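# Reorient a loose object in the upturned robot hand

## Task

An object sits loose on the palm of the hand, which faces upward. Using this hand alone, rotate the object within it until its orientation in the hand matches the two goal pictures. The hand includes the wrist camera, the camera's post and the arm's final link. The attempt fails if the object contacts anything else or leaves the hand. To complete the task, the object must stay still for a short while, resting in the palm or fingers and not touching the wrist, the camera or its post. The palm must point straight up, and no hand motor may read "moving" or "overload" or be building toward a shutdown; a motor that was already off at the beginning is ignored. Then declare the task done.

## Robot and tools

Robot: one simulated arm with a single right hand, which has index, middle and ring fingers and a thumb (sixteen motors). Cameras: cam_head_left, cam_head_right and cam_wrist, each 672x504. Something may occasionally nudge a loose object. Knocking anything off the table is a failure.

Frames. Result poses are in the scene frame. Its origin is on the table top below the arm base, +z is up, and +y is to the left when facing along +x. end_effector_position is in metres and end_effector_quat_wxyz is the orientation. The printed position can be off, more so at long reach, and the base may be tilted. Motion commands use the hand point's own axes instead. The hand point sits in front of the palm where thumb tip and index/middle tips would meet. +z runs along the straight fingers toward the tips, +x runs across the palm away from the thumb, and +y points out of the palm face (palm surface at y = -0.062 m). Straight-finger knuckles are at z = -0.017 m and the tips reach 0.139 m beyond that. Bending moves the tips toward +y. The fingertip rubber caps grip well and the rest of the hand grips poorly. A rigid mast on the palm side of the wrist (x +0.05 to +0.10, z -0.16 to -0.11, up to y = +0.06 m) can strike things.

Row layout (shared by execute_actions and move). One row is a single flat list for the one arm, of 24 numbers, each in [-1, 1]. The schema accepts up to 30.
- Numbers 1-6 are dx, dy, dz, rx, ry, rz. They are an offset, not a pose, and are measured in the hand point's own axes from the hand point's measured pose when the action began. For the first action in a call, or for a move, that is the last pose reported in this scene. 1.0 equals 0.6 m for translation or 180 degrees for rotation. rx, ry, rz form one rotation vector.
- Numbers 7-22 are absolute hinge goals, each scaled linearly between its stops. The order is index_mcp, index_abd, index_pip, index_dip, thumb_cmc, thumb_axl, thumb_mcp, thumb_ipl, middle_mcp, middle_abd, middle_pip, middle_dip, ring_mcp, ring_abd, ring_pip, ring_dip. Brackets give degrees at +1, degrees at -1, and the straight value. Finger _mcp (-18, +128; +0.75): toward -1 curls the finger at the knuckle toward the palm. _abd (-60, +60; 0.00): toward -1 swings the finger sideways away from the thumb. _pip (-29, +108; +0.58) and _dip (-21, +117; +0.70) bend the middle and end joints. thumb_cmc (-20, +120; +0.71): toward -1 brings the thumb from beside the palm to in front of it. thumb_axl (-27, +140; +0.68) rolls the thumb about its length. thumb_mcp (-69, +109; +0.23) and thumb_ipl (-77, +108; +0.17) bend it. With thumb_axl straight they bend it toward +z. At thumb_axl -0.40 they bend it in the direction that thumb_cmc toward -1 swings it.
- Number 23 is current_limit, the cap on each motor's current, mapped from 0 mA at -1 to 550 mA at +1 (minimum 11 mA). It also limits hinge speed. Well below 0, a finger may be unable to lift.
- Number 24 is speed. Set-points travel at (speed+1)/2 of 5.9 rad/s, minimum 0.001 of that.
Initial values are current_limit +0.4 and speed -0.6. The latest values stay in effect.

execute_actions(actions): a list of actions. Each action is up to 15 rows, and each row lasts one 1/30 s step. A short action repeats its final row for the rest of its 15 steps, so one action is 0.5 s. Every row is offset from the action's start pose, not from the row before it. An empty list just returns the state and images.

move(target, speed, blocking): target is one 24-number row, and its offset is from the last reported pose. The hand point follows a straight path, 0.5 to 10 s, and turns the shorter way. speed is in m/s, 0.002-0.5 (default 0.25), and rotation is limited to twice that in rad/s. The path does not slow for obstacles, so fast moves and targets far beyond a contact hit hard. The result adds a move: line with the outcome (done, off_target, moving, held, fault), the limits that acted (paced = clipped, held = some steps blocked), and the distance from target. With blocking=false, results arrive after 0.5 s, and other motion calls are refused until the move ends: use wait or stop.

wait(seconds): 0-10 s, holds the last command and returns early when a move ends. stop(): brakes a running move, which needs some room. zoom_image(camera, region): region is [x0, y0, x1, y1] in pixels from the top-left corner, at most 504x504. show_instructions(): shows the reference images. finished_scene(scene): ends scene number scene, irreversibly. Call it only once the goal holds steadily.

Motion limits. Each step, the commanded pose is clipped to 70 mm and 16 degrees from the measured pose. If both cannot be met, position wins. The arm stops at the last clipped pose, so large offsets need follow-up actions. Expect to end a centimetre or more off, usually low. The elbow may sag under load, lowering the hand and tipping the palm with each action. Re-aim at the desired pose to stop the drift. "Hand target" shows the pose being driven to. "pose unreachable" means the clearance check changed or blocked the command. Joint ranges (rad): waist ±2.880, shoulder 0-3.142, elbow 0-3.019, wrist pitch -1.693 to 1.571, wrist yaw ±1.571, wrist roll ±2.094.

Hand results are listed per motor in the same order. hand_goal: goals written (repeating them keeps a grip). hand_measured: actual positions (repeating these loosens a grip). hand_current_ma: positive pushes toward -1. hand_state: moving, goal, blocked or overload. Fingers press only when the goal lies past the object, with force up to the cap, and gear friction can keep some grip. A current of 495 mA or more for a cumulative 5 s shuts a motor down for 10 s, after which it runs to its last goal. Avoid that by keeping goals only slightly past contact or lowering current_limit. A motor that reads overload from the very start stays dead and limp. While the arm is stopped, hand commands are discarded. A FAULT or HAND FAULT line cancels the remaining calls in that reply. MOTOR HOT warns at 85 °C, and at 100 °C the arm drops. Move gently, avoid the mast and camera, keep the palm up, and never let the object fall.

Each tool is called after "Request:" as name(argument=value, ...), one argument or row to a line, values as JSON.

Reference images:

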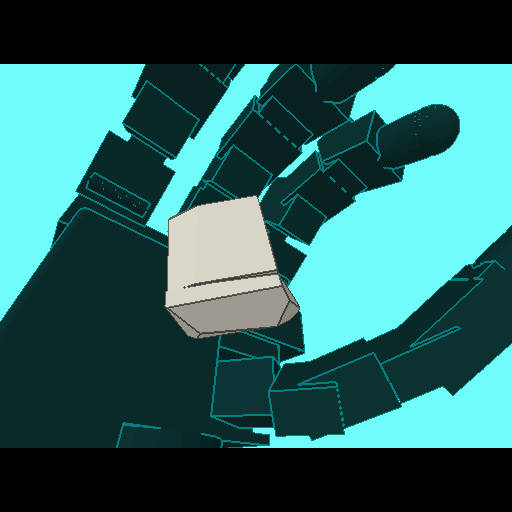

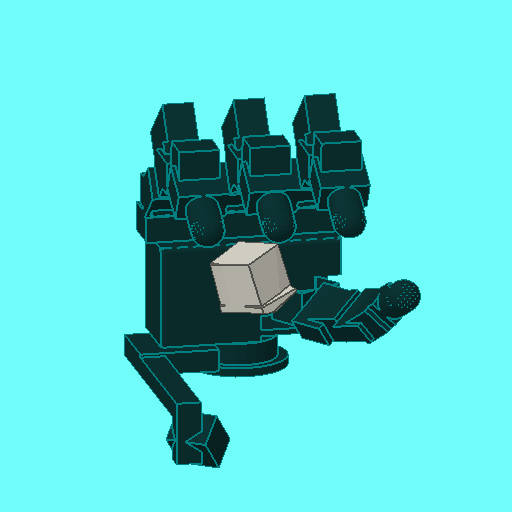

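## Session

Request:
execute_actions(
  actions=[],
)

Scene clock: 0.00 s.
end_effector_position=(+0.4974, +0.0079, +0.4150) hand_goal=(+0.046, +0.000, -0.008, +0.280, -0.104, +0.266, +0.032, -0.018, +0.046, +0.000, -0.008, +0.280, +0.046, +0.000, -0.008, +0.280) hand_measured=(+0.066, +0.000, -0.006, +0.282, -0.090, +0.270, +0.034, -0.016, +0.064, +0.000, -0.004, +0.282, +0.064, +0.000, -0.006, +0.282) hand_current_ma=(+103, +0, +14, +14, +71, +27, +11, +12, +93, +0, +16, +12, +93, +0, +15, +13) hand_state=(goal, goal, goal, goal, goal, goal, goal, goal, goal, goal, goal, goal, goal, goal, goal, goal) hand_current_limit=0.40 hand_speed=-0.60 end_effector_quat_wxyz=(+0.479, +0.512, +0.514, +0.495)
Joint positions: [0.097 1.104 0.581 0.483 0.068 0.022]
Joint velocities: [-0.005 -0.015  0.017 -0.022  0.022  0.022]
Motor temperatures (°C, as the motors report them): [28 26 27 28 25 27]
Hand target: +0.500, +0.008, +0.435; +0.488, +0.503, +0.504, +0.505

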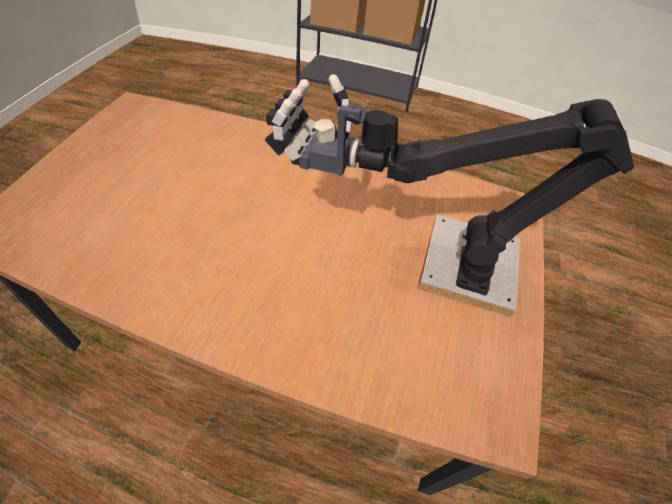

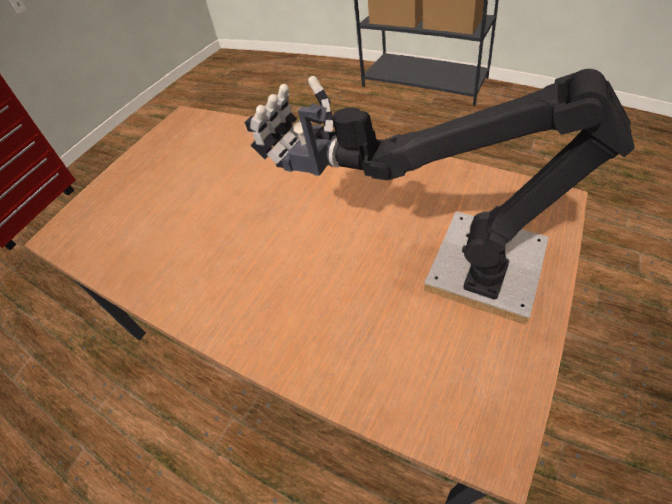

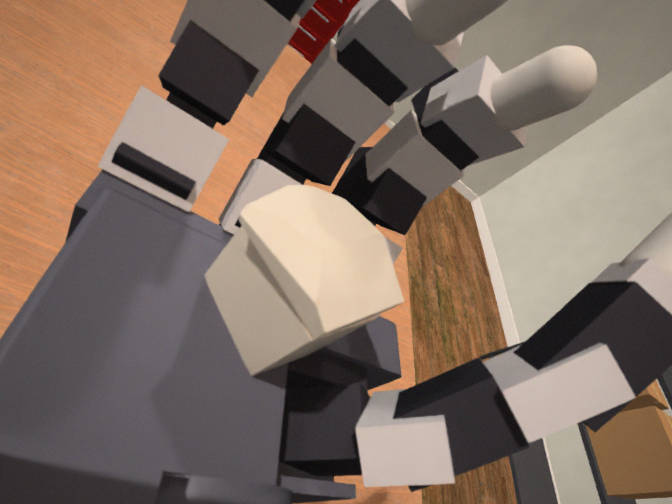

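Request:
zoom_image(
  camera="cam_head_left",
  region=[250,60,400,190],
)

Request:
zoom_image(
  camera="cam_wrist",
  region=[150,130,470,420],
)

Region (250, 60, 400, 190) of cam_head_left's 672x504 image, scaled by 3.360, with more detail than that image has; it fills the top 437 rows of this view, and the rest is white.

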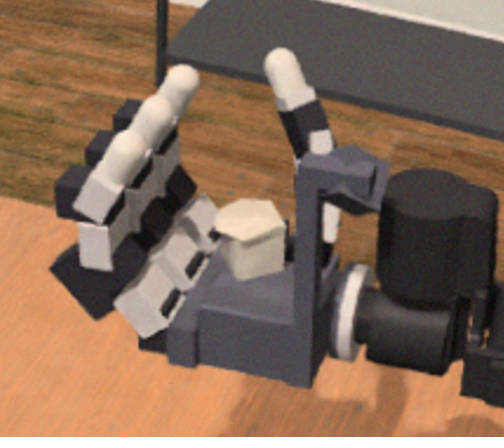

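Region (150, 130, 470, 420) of cam_wrist's 672x504 image, scaled by 1.575, with more detail than that image has; it fills the top 457 rows of this view, and the rest is white.

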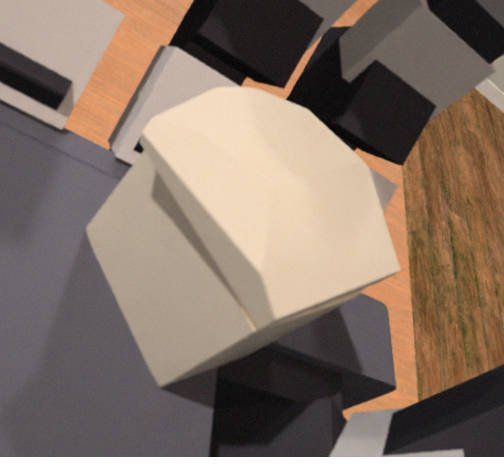

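Request:
execute_actions(
  actions=[
    [[0,0.033,0,-0.011,0,0,0.046,0,0,0.28,-0.104,0.266,0.032,-0.018,0.3,0,-0.7,-0.2,0.046,0,0,0.28,0.4,-0.4]],
    [[0,0.033,0,-0.011,0,0,0.046,0,0,0.28,-0.104,0.266,0.032,-0.018,0.2,0,-0.7,-0.2,0.046,0,0,0.28,0.4,-0.4]],
  ],
)

Request:
zoom_image(
  camera="cam_head_left",
  region=[250,60,400,190],
)

Scene clock: 1.57 s.
end_effector_position=(+0.4974, +0.0079, +0.4150) hand_goal=(+0.046, +0.000, +0.000, +0.280, -0.104, +0.266, +0.032, -0.018, +0.200, +0.000, -0.700, -0.200, +0.046, +0.000, +0.000, +0.280) hand_measured=(+0.066, +0.000, -0.002, +0.282, -0.090, +0.270, +0.034, -0.016, +0.226, +0.000, -0.694, -0.198, +0.064, +0.000, -0.002, +0.282) hand_current_ma=(+103, +0, -12, +14, +71, +27, +11, +12, +135, +0, +26, +11, +93, +0, -12, +13) hand_state=(goal, goal, goal, goal, goal, goal, goal, goal, blocked, goal, goal, goal, goal, goal, goal, goal) hand_current_limit=0.40 hand_speed=-0.40 end_effector_quat_wxyz=(+0.479, +0.512, +0.514, +0.495)
Joint positions: [0.097 1.104 0.581 0.483 0.068 0.022]
Joint velocities: [-0.034  0.015 -0.002  0.022 -0.007  0.051]
Motor temperatures (°C, as the motors report them): [28 26 28 28 25 27]
Hand target: +0.498, +0.008, +0.435; +0.488, +0.504, +0.505, +0.503
Off the commanded pose: 0.020 m, 2 deg.
Step readings (end_effector_position; steps 1 to 15: 1st action; 16 to 30: 2nd action):
0: (+0.4974, +0.0079, +0.4150)
1: (+0.4974, +0.0079, +0.4150)
2: (+0.4974, +0.0079, +0.4150)
4: (+0.4974, +0.0079, +0.4150)
8: (+0.4974, +0.0079, +0.4150)
15: (+0.4974, +0.0079, +0.4150)
16: (+0.4974, +0.0079, +0.4150)
17: (+0.4974, +0.0079, +0.4150)
19: (+0.4974, +0.0079, +0.4150)
23: (+0.4974, +0.0079, +0.4150)
30: end_effector_position above

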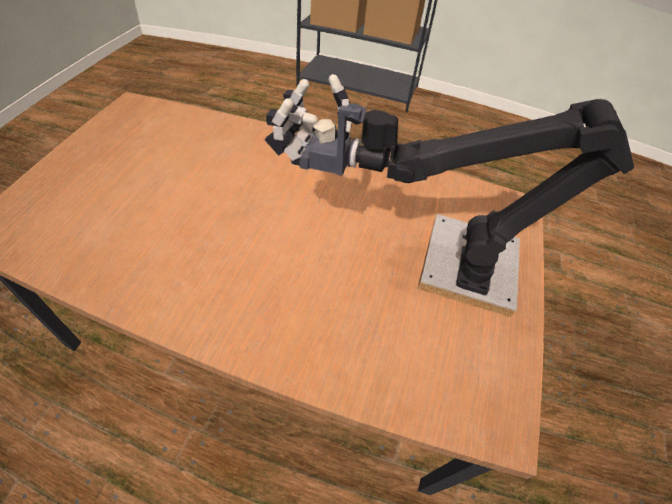

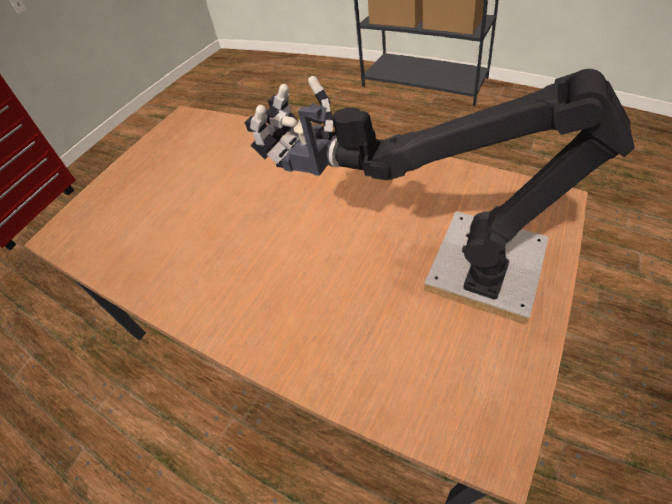

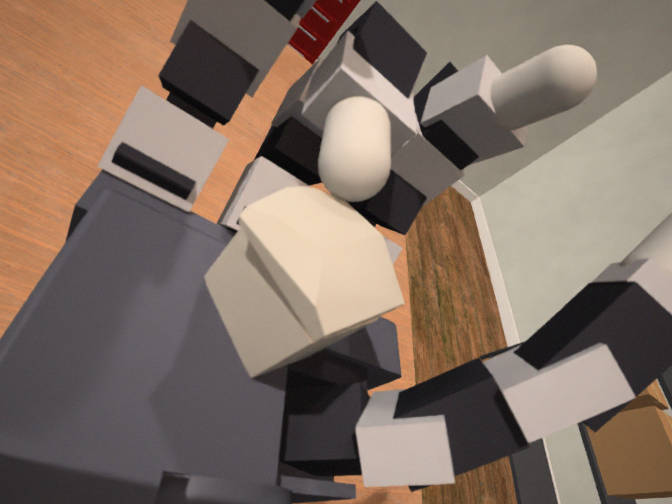

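Region (250, 60, 400, 190) of cam_head_left's 672x504 image, scaled by 3.360, with more detail than that image has; it fills the top 437 rows of this view, and the rest is white.

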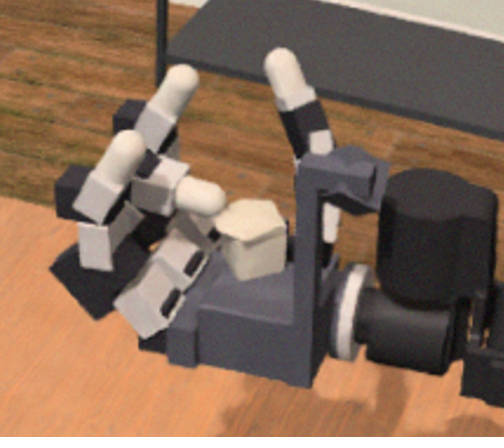

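Request:
execute_actions(
  actions=[
    [[0,0.033,0,-0.011,0,0,0.4,0,-0.85,-0.2,-0.104,0.266,0.032,-0.018,0.3,0,-0.7,-0.2,0.046,0,0,0.28,0.4,-0.4]],
    [[0,0.033,0,-0.011,0,0,0.3,0,-0.85,-0.2,-0.104,0.266,0.032,-0.018,0.3,0,-0.7,-0.2,0.046,0,0,0.28,0.4,-0.4]],
    [[0,0.033,0,-0.011,0,0,0.12,0,-0.8,-0.1,-0.104,0.266,0.032,-0.018,0.3,0,-0.7,-0.2,0.046,0,0,0.28,0.4,-0.7]],
  ],
)

Request:
execute_actions(
  actions=[
    [[0,0.033,0,-0.011,0,0,-0.05,0,-0.7,0.05,-0.104,0.266,0.032,-0.018,0.3,0,-0.7,-0.2,0.046,0,0,0.28,0.4,-0.7]],
  ],
)

Scene clock: 3.27 s.
end_effector_position=(+0.4974, +0.0079, +0.4150) hand_goal=(+0.120, +0.000, -0.800, -0.100, -0.104, +0.266, +0.032, -0.018, +0.300, +0.000, -0.700, -0.200, +0.046, +0.000, +0.000, +0.280) hand_measured=(+0.136, +0.000, -0.806, -0.104, -0.090, +0.270, +0.034, -0.016, +0.304, +0.000, -0.698, -0.198, +0.064, +0.000, -0.002, +0.282) hand_current_ma=(+81, +0, -35, -23, +71, +27, +11, +12, +26, +0, +7, +11, +93, +0, -12, +13) hand_state=(goal, goal, goal, goal, goal, goal, goal, goal, goal, goal, goal, goal, goal, goal, goal, goal) hand_current_limit=0.40 hand_speed=-0.70 end_effector_quat_wxyz=(+0.479, +0.512, +0.514, +0.495)
Joint positions: [0.097 1.104 0.581 0.483 0.068 0.022]
Joint velocities: [-0.024  0.015 -0.002 -0.012  0.022 -0.022]
Motor temperatures (°C, as the motors report them): [28 26 28 28 25 27]
Hand target: +0.498, +0.008, +0.435; +0.488, +0.504, +0.505, +0.503
Off the commanded pose: 0.020 m, 2 deg.
Step readings (end_effector_position; steps 1 to 15: 1st action; 16 to 30: 2nd action; 31 to 45: 3rd action):
0: (+0.4974, +0.0079, +0.4150)
1: (+0.4974, +0.0079, +0.4150)
2: (+0.4974, +0.0079, +0.4150)
4: (+0.4974, +0.0079, +0.4150)
8: (+0.4974, +0.0079, +0.4150)
15: (+0.4974, +0.0079, +0.4150)
16: (+0.4974, +0.0079, +0.4150)
17: (+0.4974, +0.0079, +0.4150)
19: (+0.4974, +0.0079, +0.4150)
23: (+0.4974, +0.0079, +0.4150)
30: (+0.4974, +0.0079, +0.4150)
31: (+0.4974, +0.0079, +0.4150)
32: (+0.4974, +0.0079, +0.4150)
34: (+0.4974, +0.0079, +0.4150)
38: (+0.4974, +0.0079, +0.4150)
45: end_effector_position above

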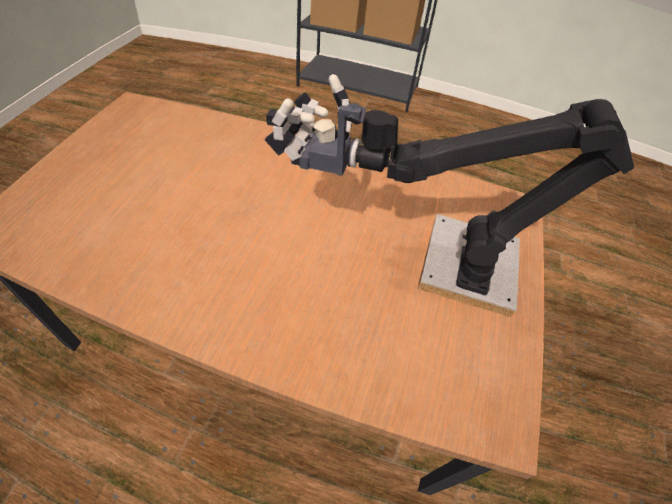

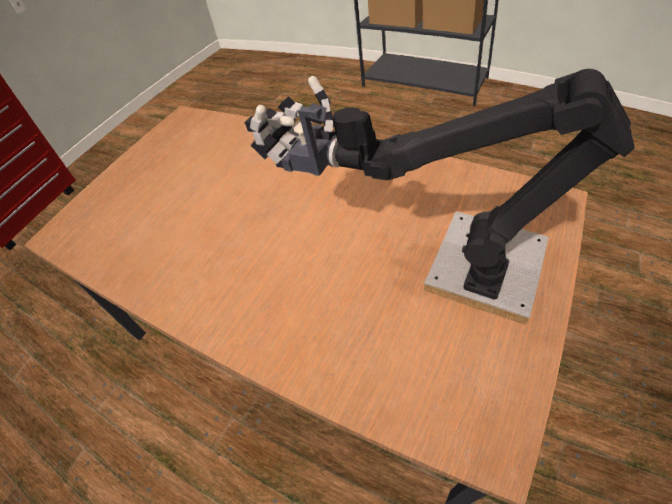

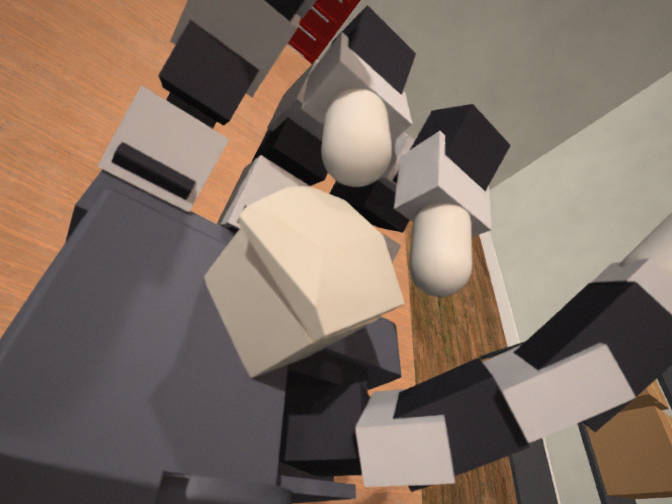

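Scene clock: 3.77 s.
end_effector_position=(+0.4974, +0.0079, +0.4150) hand_goal=(-0.050, +0.000, -0.700, +0.050, -0.104, +0.266, +0.032, -0.018, +0.300, +0.000, -0.700, -0.200, +0.046, +0.000, +0.000, +0.280) hand_measured=(-0.038, +0.000, -0.708, +0.046, -0.090, +0.270, +0.034, -0.016, +0.304, +0.000, -0.698, -0.198, +0.064, +0.000, -0.002, +0.282) hand_current_ma=(+62, +0, -40, -23, +71, +27, +11, +12, +26, +0, +7, +11, +93, +0, -12, +13) hand_state=(goal, goal, goal, goal, goal, goal, goal, goal, goal, goal, goal, goal, goal, goal, goal, goal) hand_current_limit=0.40 hand_speed=-0.70 end_effector_quat_wxyz=(+0.479, +0.512, +0.514, +0.495)
Joint positions: [0.097 1.104 0.581 0.483 0.068 0.022]
Joint velocities: [ 0.005 -0.015 -0.017 -0.027  0.007  0.007]
Motor temperatures (°C, as the motors report them): [28 26 28 28 25 27]
Hand target: +0.498, +0.008, +0.435; +0.488, +0.504, +0.505, +0.503
Off the commanded pose: 0.020 m, 2 deg.
Step readings (end_effector_position):
0: (+0.4974, +0.0079, +0.4150)
1: (+0.4974, +0.0079, +0.4150)
2: (+0.4974, +0.0079, +0.4150)
4: (+0.4974, +0.0079, +0.4150)
8: (+0.4974, +0.0079, +0.4150)
15: end_effector_position above

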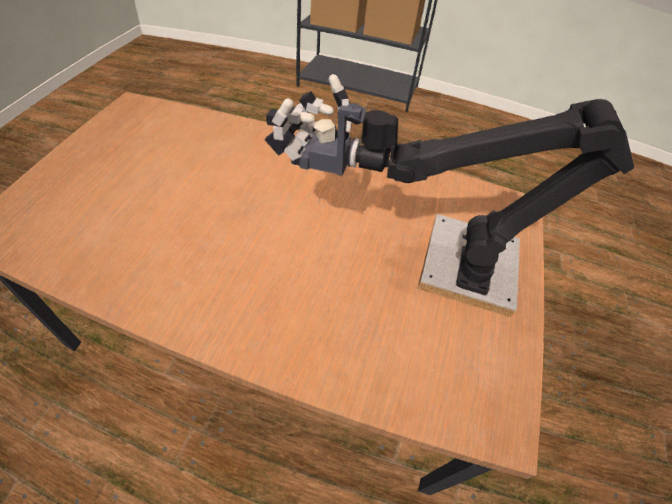

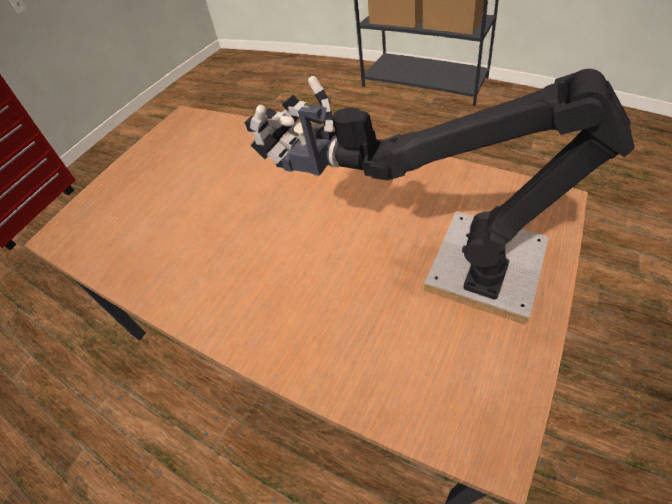

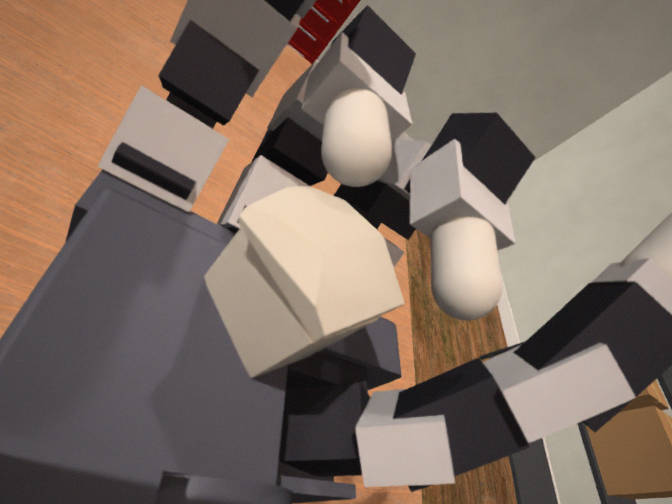

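Request:
execute_actions(
  actions=[
    [[0,0.033,0,-0.011,0,0,-0.4,0,-0.55,0.2,0.2,0.266,0.032,-0.018,0.3,0,-0.7,-0.2,0.046,0,0,0.28,0.4,-0.6]],
    [[0,0.033,0,-0.011,0,0,-0.4,0.4,-0.55,0.2,0.2,0.266,0.032,-0.018,0.3,0,-0.7,-0.2,0.046,0,0,0.28,0.4,-0.6]],
  ],
)

Request:
zoom_image(
  camera="cam_head_left",
  region=[250,60,400,190],
)

Scene clock: 5.00 s.
end_effector_position=(+0.4974, +0.0079, +0.4150) hand_goal=(-0.400, +0.400, -0.550, +0.200, +0.200, +0.266, +0.032, -0.018, +0.300, +0.000, -0.700, -0.200, +0.046, +0.000, +0.000, +0.280) hand_measured=(-0.398, +0.398, -0.558, +0.196, +0.206, +0.270, +0.034, -0.016, +0.304, +0.000, -0.698, -0.198, +0.064, +0.000, -0.002, +0.282) hand_current_ma=(+14, -8, -42, -22, +34, +25, +9, +12, +26, +0, +7, +11, +93, +0, -12, +13) hand_state=(goal, moving, goal, goal, goal, goal, goal, goal, goal, goal, goal, goal, goal, goal, goal, goal) hand_current_limit=0.40 hand_speed=-0.60 end_effector_quat_wxyz=(+0.479, +0.512, +0.514, +0.495)
Joint positions: [0.097 1.104 0.581 0.483 0.068 0.022]
Joint velocities: [-0.024 -0.024  0.007  0.017 -0.037  0.022]
Motor temperatures (°C, as the motors report them): [28 26 29 28 25 27]
Hand target: +0.498, +0.008, +0.435; +0.488, +0.504, +0.505, +0.503
Off the commanded pose: 0.020 m, 2 deg.
Step readings (end_effector_position; steps 1 to 15: 1st action; 16 to 30: 2nd action):
0: (+0.4974, +0.0079, +0.4150)
1: (+0.4974, +0.0079, +0.4150)
2: (+0.4974, +0.0079, +0.4150)
4: (+0.4974, +0.0079, +0.4150)
8: (+0.4974, +0.0079, +0.4150)
15: (+0.4974, +0.0079, +0.4150)
16: (+0.4974, +0.0079, +0.4150)
17: (+0.4974, +0.0079, +0.4150)
19: (+0.4974, +0.0079, +0.4150)
23: (+0.4974, +0.0079, +0.4150)
30: end_effector_position above

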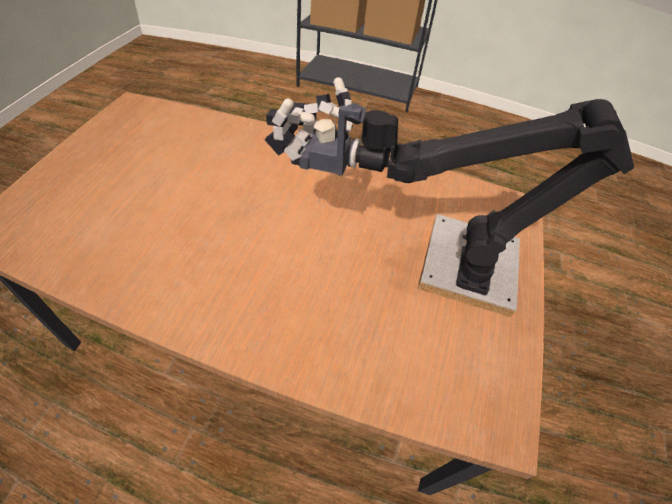

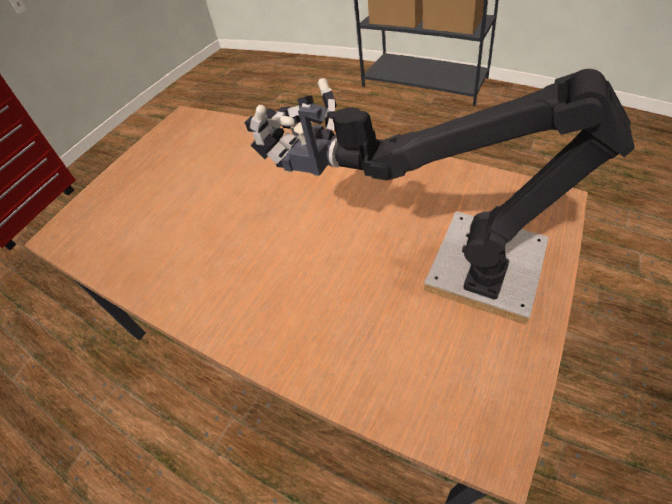

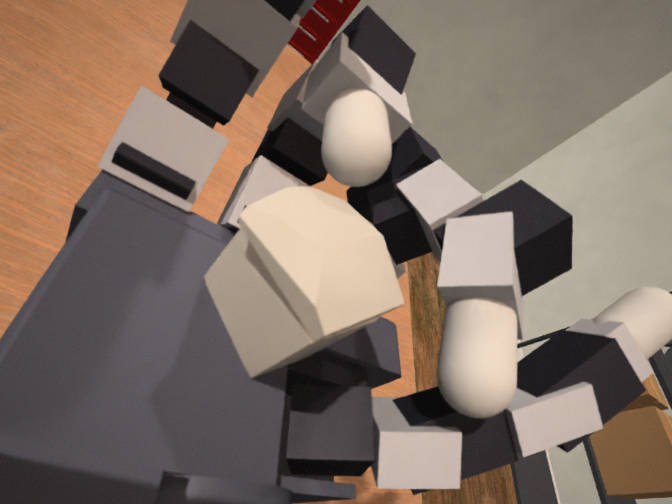

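Region (250, 60, 400, 190) of cam_head_left's 672x504 image, scaled by 3.360, with more detail than that image has; it fills the top 437 rows of this view, and the rest is white.

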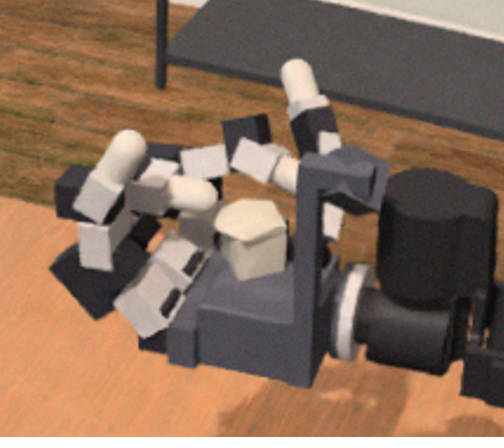

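Request:
execute_actions(
  actions=[
    [[0,0.033,0,-0.011,0,0,-0.5,0.8,-0.75,0.1,0.45,0.266,0.032,-0.018,0.3,0,-0.7,-0.2,0.046,0,0,0.28,0.4,-0.6]],
    [[0,0.033,0,-0.011,0,0,-0.5,0.8,-1,0,0.45,0.266,0.032,-0.018,0.3,0,-0.7,-0.2,0.046,0,0,0.28,0.4,-0.6]],
  ],
)

Scene clock: 6.17 s.
end_effector_position=(+0.4974, +0.0079, +0.4150) hand_goal=(-0.500, +0.800, -1.000, +0.000, +0.450, +0.266, +0.032, -0.018, +0.300, +0.000, -0.700, -0.200, +0.046, +0.000, +0.000, +0.280) hand_measured=(-0.486, +0.800, -0.848, +0.024, +0.458, +0.270, +0.034, -0.016, +0.304, +0.000, -0.698, -0.198, +0.064, +0.000, -0.002, +0.282) hand_current_ma=(+74, -1, +385, +126, +43, +25, +9, +12, +26, +0, +7, +11, +93, +0, -12, +13) hand_state=(goal, goal, blocked, blocked, goal, goal, goal, goal, goal, goal, goal, goal, goal, goal, goal, goal) hand_current_limit=0.40 hand_speed=-0.60 end_effector_quat_wxyz=(+0.479, +0.512, +0.514, +0.495)
Joint positions: [0.097 1.104 0.581 0.483 0.068 0.022]
Joint velocities: [-0.005 -0.005 -0.007 -0.012  0.007 -0.022]
Motor temperatures (°C, as the motors report them): [28 26 29 28 25 27]
Hand target: +0.498, +0.008, +0.435; +0.488, +0.504, +0.505, +0.503
Off the commanded pose: 0.020 m, 2 deg.
Step readings (end_effector_position; steps 1 to 15: 1st action; 16 to 30: 2nd action):
0: (+0.4974, +0.0079, +0.4150)
1: (+0.4974, +0.0079, +0.4150)
2: (+0.4974, +0.0079, +0.4150)
4: (+0.4974, +0.0079, +0.4150)
8: (+0.4974, +0.0079, +0.4150)
15: (+0.4974, +0.0079, +0.4150)
16: (+0.4974, +0.0079, +0.4150)
17: (+0.4974, +0.0079, +0.4150)
19: (+0.4974, +0.0079, +0.4150)
23: (+0.4974, +0.0079, +0.4150)
30: end_effector_position above

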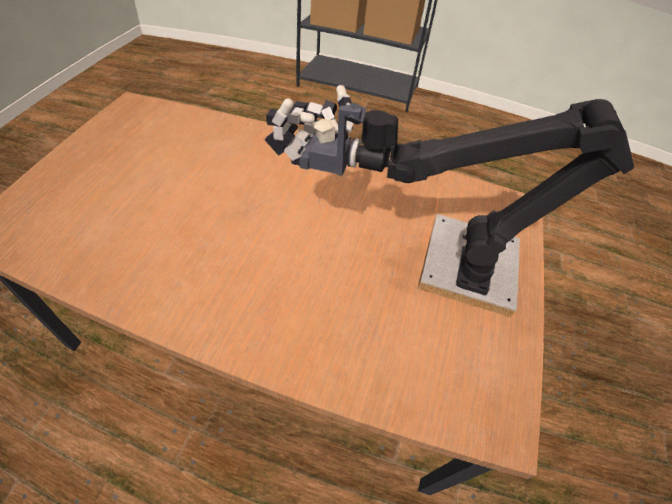

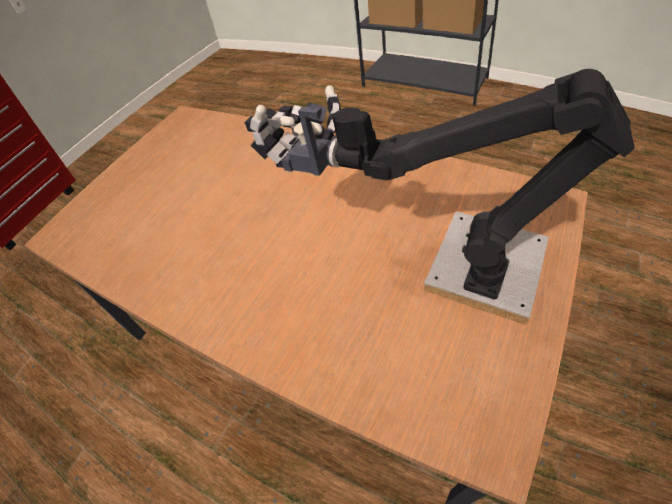

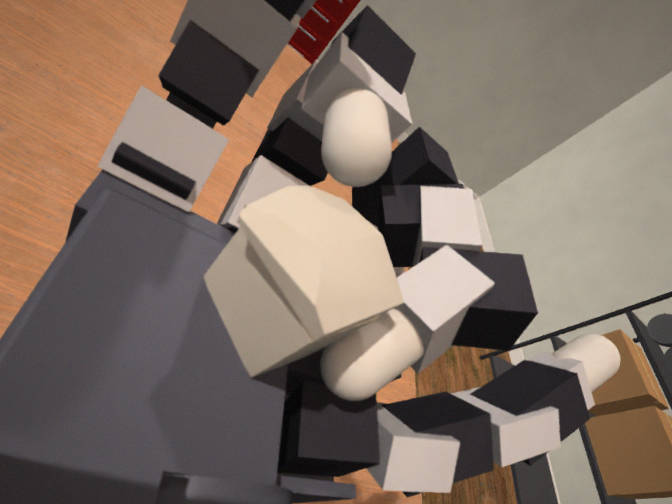

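Request:
execute_actions(
  actions=[
    [[0,0.033,0,-0.011,0,0,-0.4,0.9,-0.95,0,0.45,0.266,0.032,-0.018,0.3,0,-0.9,-0.2,0.046,0,0,0.28,0.4,-0.6]],
    [[0,0.033,0,-0.011,0,0,-0.4,0.9,-0.95,0,0.45,0.266,0.032,-0.018,0.1,0,-0.85,-0.1,0.046,0,0,0.28,0.4,-0.6]],
  ],
)

Request:
execute_actions(
  actions=[
    [[0,0.033,0,-0.011,0,0,-0.4,0.9,-0.95,0,0.45,0.266,0.032,-0.018,-0.1,0,-0.72,0.05,0.046,0,0,0.28,0.4,-0.7]],
  ],
)

Scene clock: 7.33 s.
end_effector_position=(+0.4974, +0.0079, +0.4150) hand_goal=(-0.400, +0.900, -0.950, +0.000, +0.450, +0.266, +0.032, -0.018, +0.100, +0.000, -0.850, -0.100, +0.046, +0.000, +0.000, +0.280) hand_measured=(-0.402, +0.898, -0.946, +0.006, +0.458, +0.270, +0.034, -0.016, +0.120, +0.000, -0.854, -0.102, +0.064, +0.000, -0.002, +0.282) hand_current_ma=(-12, -9, +23, +30, +43, +25, +9, +12, +102, +1, -16, -13, +93, +0, -12, +13) hand_state=(goal, goal, goal, goal, goal, goal, goal, goal, goal, goal, goal, goal, goal, goal, goal, goal) hand_current_limit=0.40 hand_speed=-0.60 end_effector_quat_wxyz=(+0.479, +0.512, +0.514, +0.495)
Joint positions: [0.097 1.104 0.581 0.483 0.068 0.022]
Joint velocities: [-0.024 -0.005 -0.027  0.002 -0.007 -0.066]
Motor temperatures (°C, as the motors report them): [28 26 29 28 25 27]
Hand target: +0.498, +0.008, +0.435; +0.488, +0.504, +0.505, +0.503
Off the commanded pose: 0.020 m, 2 deg.
Step readings (end_effector_position; steps 1 to 15: 1st action; 16 to 30: 2nd action):
0: (+0.4974, +0.0079, +0.4150)
1: (+0.4974, +0.0079, +0.4150)
2: (+0.4974, +0.0079, +0.4150)
4: (+0.4974, +0.0079, +0.4150)
8: (+0.4974, +0.0079, +0.4150)
15: (+0.4974, +0.0079, +0.4150)
16: (+0.4974, +0.0079, +0.4150)
17: (+0.4974, +0.0079, +0.4150)
19: (+0.4974, +0.0079, +0.4150)
23: (+0.4974, +0.0079, +0.4150)
30: end_effector_position above

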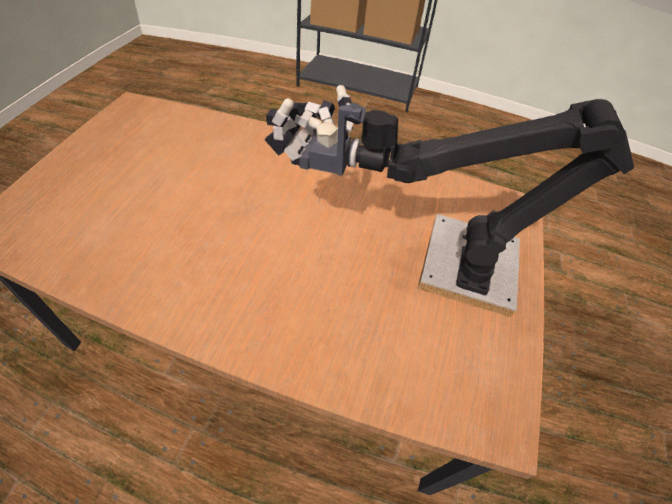

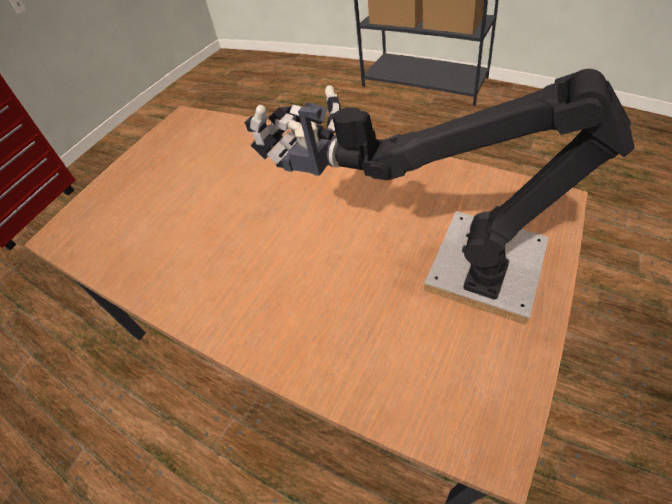

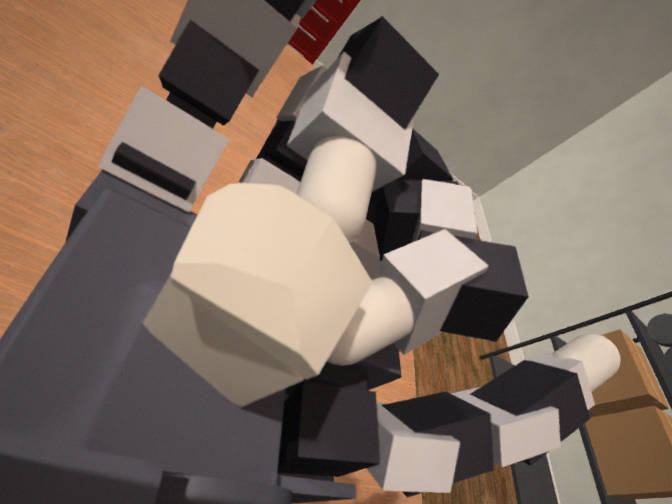

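Scene clock: 7.83 s.
end_effector_position=(+0.4974, +0.0079, +0.4150) hand_goal=(-0.400, +0.900, -0.950, +0.000, +0.450, +0.266, +0.032, -0.018, -0.100, +0.000, -0.720, +0.050, +0.046, +0.000, +0.000, +0.280) hand_measured=(-0.402, +0.898, -0.946, +0.006, +0.458, +0.270, +0.034, -0.016, -0.090, +0.000, -0.728, +0.046, +0.064, +0.000, -0.002, +0.282) hand_current_ma=(-12, -9, +23, +30, +43, +25, +9, +12, +56, +1, -36, -25, +93, +0, -12, +13) hand_state=(goal, goal, goal, goal, goal, goal, goal, goal, goal, goal, goal, goal, goal, goal, goal, goal) hand_current_limit=0.40 hand_speed=-0.70 end_effector_quat_wxyz=(+0.479, +0.512, +0.514, +0.495)
Joint positions: [0.097 1.104 0.581 0.483 0.068 0.022]
Joint velocities: [-0.015  0.005 -0.017 -0.007  0.022  0.081]
Motor temperatures (°C, as the motors report them): [28 26 29 28 25 27]
Hand target: +0.498, +0.008, +0.435; +0.488, +0.504, +0.505, +0.503
Off the commanded pose: 0.020 m, 2 deg.
Step readings (end_effector_position):
0: (+0.4974, +0.0079, +0.4150)
1: (+0.4974, +0.0079, +0.4150)
2: (+0.4974, +0.0079, +0.4150)
4: (+0.4974, +0.0079, +0.4150)
8: (+0.4974, +0.0079, +0.4150)
15: end_effector_position above

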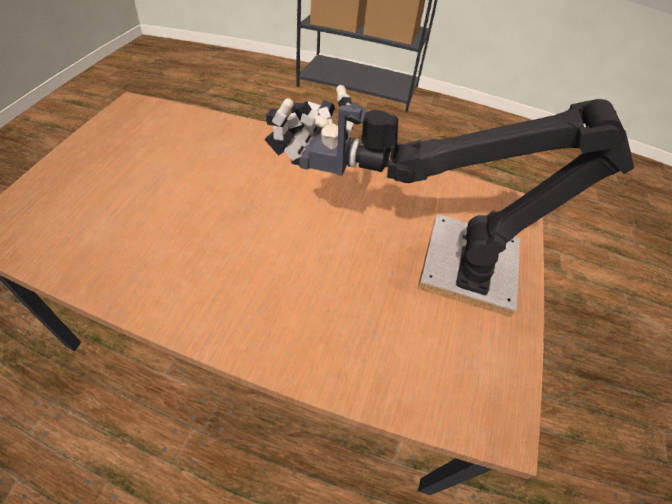

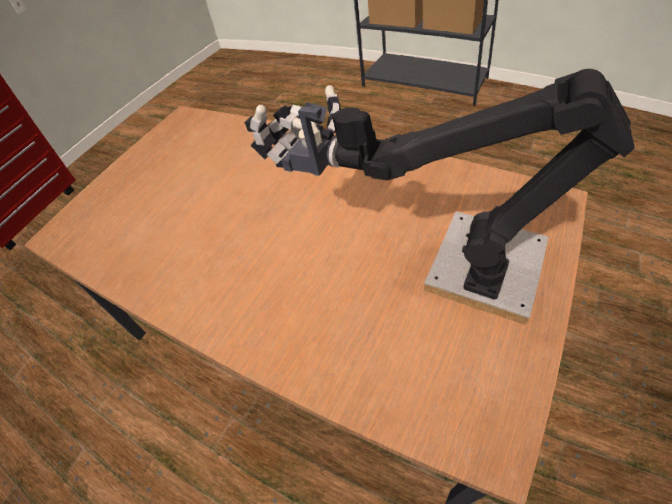

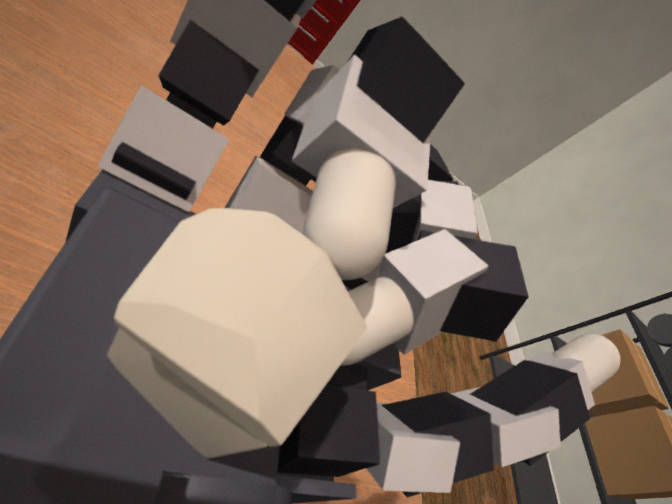

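Request:
execute_actions(
  actions=[
    [[0,0.033,0,0.03,0,0,-0.3,0.5,-0.5,0,0.2,0.266,0.032,-0.018,-0.05,0,-0.85,0,0.046,0,0,0.28,0.4,-0.6]],
    [[0,0.033,0,0.03,0,0,0,0,-0.3,0.2,0,0.266,0.032,-0.018,-0.05,0,-0.85,0,0.046,0,0,0.28,0.4,-0.6]],
    [[0,0.033,0,0.01,0,0,0,0,-0.3,0.2,0,0.266,0.032,-0.018,-0.05,0,-0.85,0,0.046,0,0,0.28,0.4,-0.6]],
  ],
)

Scene clock: 9.50 s.
end_effector_position=(+0.4818, +0.0068, +0.3484) hand_goal=(+0.000, +0.000, -0.300, +0.200, +0.000, +0.266, +0.032, -0.018, -0.050, +0.000, -0.850, +0.000, +0.046, +0.000, +0.000, +0.280) hand_measured=(+0.008, +0.004, -0.302, +0.196, +0.014, +0.270, +0.032, -0.016, -0.046, +0.000, -0.850, +0.002, +0.056, +0.000, -0.002, +0.282) hand_current_ma=(+43, +14, -14, -20, +72, +24, +2, +10, +26, +1, -1, +7, +54, +0, -6, +13) hand_state=(goal, goal, goal, goal, goal, goal, goal, goal, goal, goal, goal, goal, goal, goal, goal, goal) hand_current_limit=0.40 hand_speed=-0.60 end_effector_quat_wxyz=(+0.374, +0.592, +0.609, +0.372)
Joint positions: [ 0.097  0.962  0.605 -0.091  0.065  0.022]
Joint velocities: [-0.015 -0.005  0.012  0.002 -0.007 -0.007]
Motor temperatures (°C, as the motors report them): [28 26 30 28 25 27]
Hand target: +0.488, +0.007, +0.388; +0.390, +0.582, +0.596, +0.392
Off the commanded pose: 0.041 m, 3 deg.
Step readings (end_effector_position; steps 1 to 15: 1st action; 16 to 30: 2nd action; 31 to 45: 3rd action):
0: (+0.4974, +0.0079, +0.4150)
1: (+0.4985, +0.0080, +0.4108)
2: (+0.4987, +0.0081, +0.4039)
4: (+0.4954, +0.0078, +0.3967)
8: (+0.4902, +0.0075, +0.3990)
15: (+0.4899, +0.0075, +0.3982)
16: (+0.4906, +0.0075, +0.3940)
17: (+0.4905, +0.0075, +0.3871)
19: (+0.4870, +0.0073, +0.3771)
23: (+0.4839, +0.0071, +0.3712)
30: (+0.4838, +0.0071, +0.3697)
31: (+0.4838, +0.0071, +0.3666)
32: (+0.4835, +0.0070, +0.3626)
34: (+0.4825, +0.0069, +0.3541)
38: (+0.4818, +0.0068, +0.3486)
45: end_effector_position above

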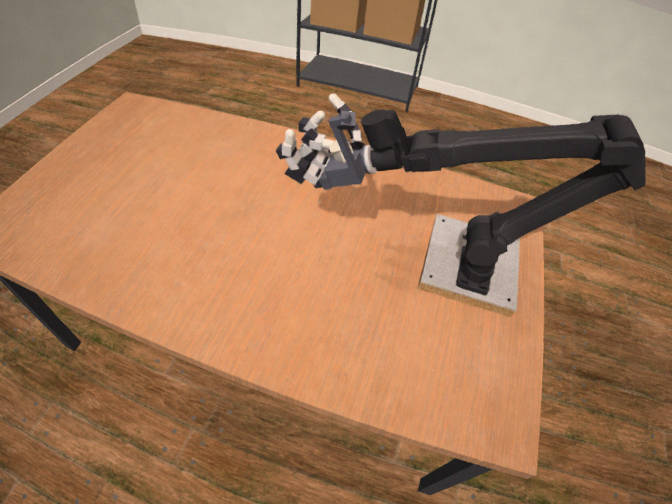

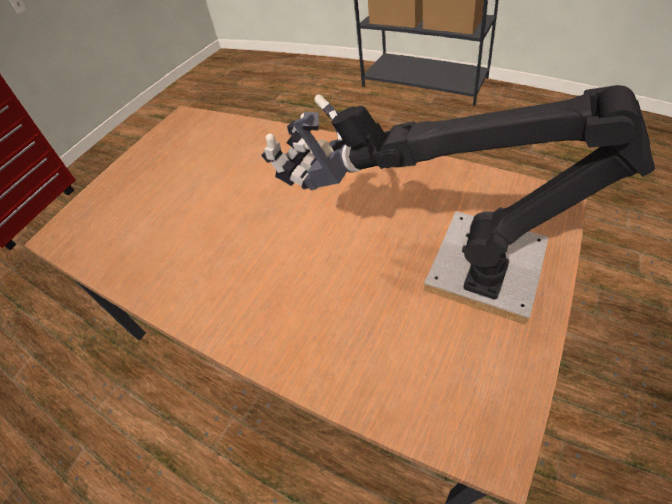

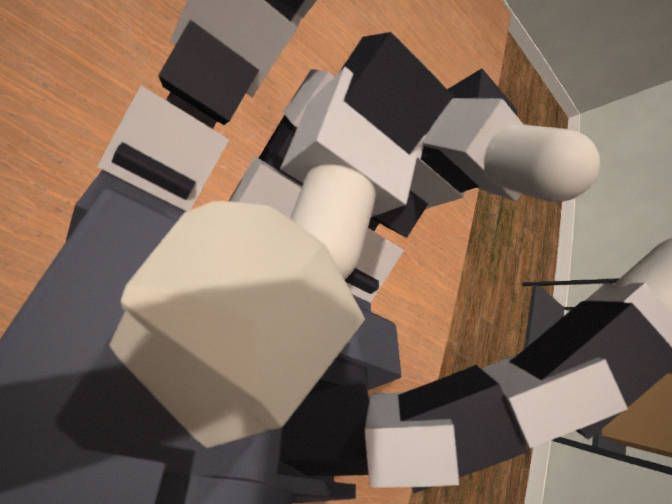

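Request:
execute_actions(
  actions=[
    [[0,0.064,-0.02,-0.018,0,-0.03,0,0,-0.3,0.2,0,0.266,0.032,-0.018,-0.05,-0.5,-0.85,0,0.046,-0.3,0,0.28,0.4,-0.7]],
    [[0,0.064,-0.02,-0.018,0,0,0,0,-0.3,0.2,0,0.266,0.032,-0.018,-0.1,-0.5,-0.85,0,0.046,-0.3,0,0.28,0.4,-0.7]],
  ],
)

Scene clock: 10.77 s.
end_effector_position=(+0.4798, +0.0078, +0.3518) hand_goal=(+0.000, +0.000, -0.300, +0.200, +0.000, +0.266, +0.032, -0.018, -0.100, -0.500, -0.850, +0.000, +0.046, -0.300, +0.000, +0.280) hand_measured=(+0.008, +0.002, -0.302, +0.196, +0.012, +0.270, +0.032, -0.016, -0.084, -0.498, -0.850, +0.002, +0.056, -0.298, +0.000, +0.282) hand_current_ma=(+43, +12, -13, -19, +64, +24, -1, +9, +82, +12, -1, +7, +58, +10, -5, +13) hand_state=(goal, goal, goal, goal, goal, goal, goal, goal, goal, goal, goal, goal, goal, goal, goal, goal) hand_current_limit=0.40 hand_speed=-0.70 end_effector_quat_wxyz=(+0.387, +0.566, +0.634, +0.357)
Joint positions: [ 0.074  0.948  0.605 -0.107  0.04  -0.072]
Joint velocities: [-0.015 -0.005 -0.012  0.017 -0.051  0.007]
Motor temperatures (°C, as the motors report them): [28 26 30 28 25 27]
Hand target: +0.485, +0.011, +0.391; +0.404, +0.554, +0.623, +0.377
Off the commanded pose: 0.040 m, 4 deg.
Step readings (end_effector_position; steps 1 to 15: 1st action; 16 to 30: 2nd action):
0: (+0.4818, +0.0068, +0.3484)
1: (+0.4819, +0.0082, +0.3486)
2: (+0.4820, +0.0091, +0.3488)
4: (+0.4818, +0.0083, +0.3499)
8: (+0.4813, +0.0065, +0.3518)
15: (+0.4813, +0.0080, +0.3518)
16: (+0.4811, +0.0080, +0.3514)
17: (+0.4809, +0.0080, +0.3511)
19: (+0.4804, +0.0079, +0.3509)
23: (+0.4799, +0.0078, +0.3518)
30: end_effector_position above

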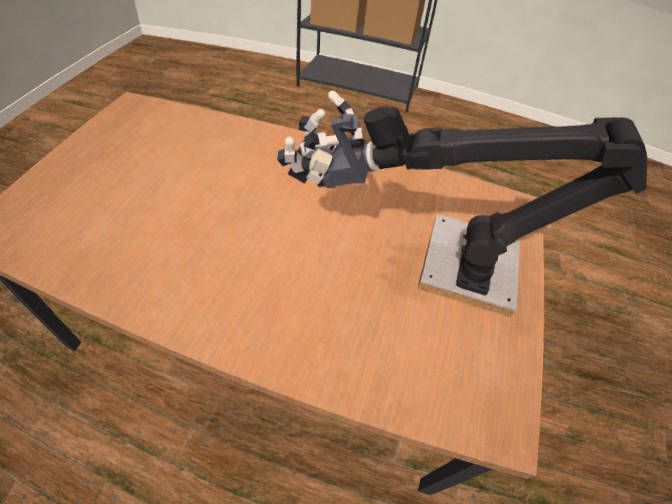

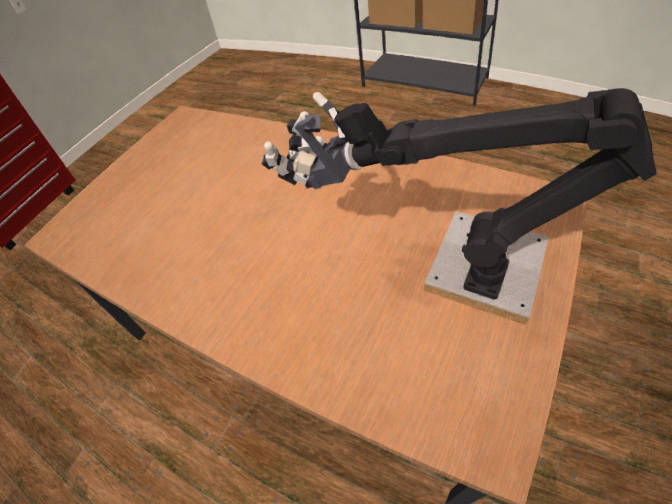

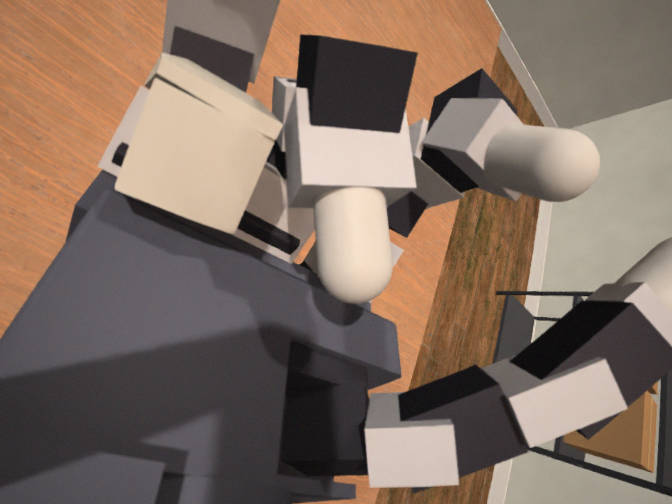

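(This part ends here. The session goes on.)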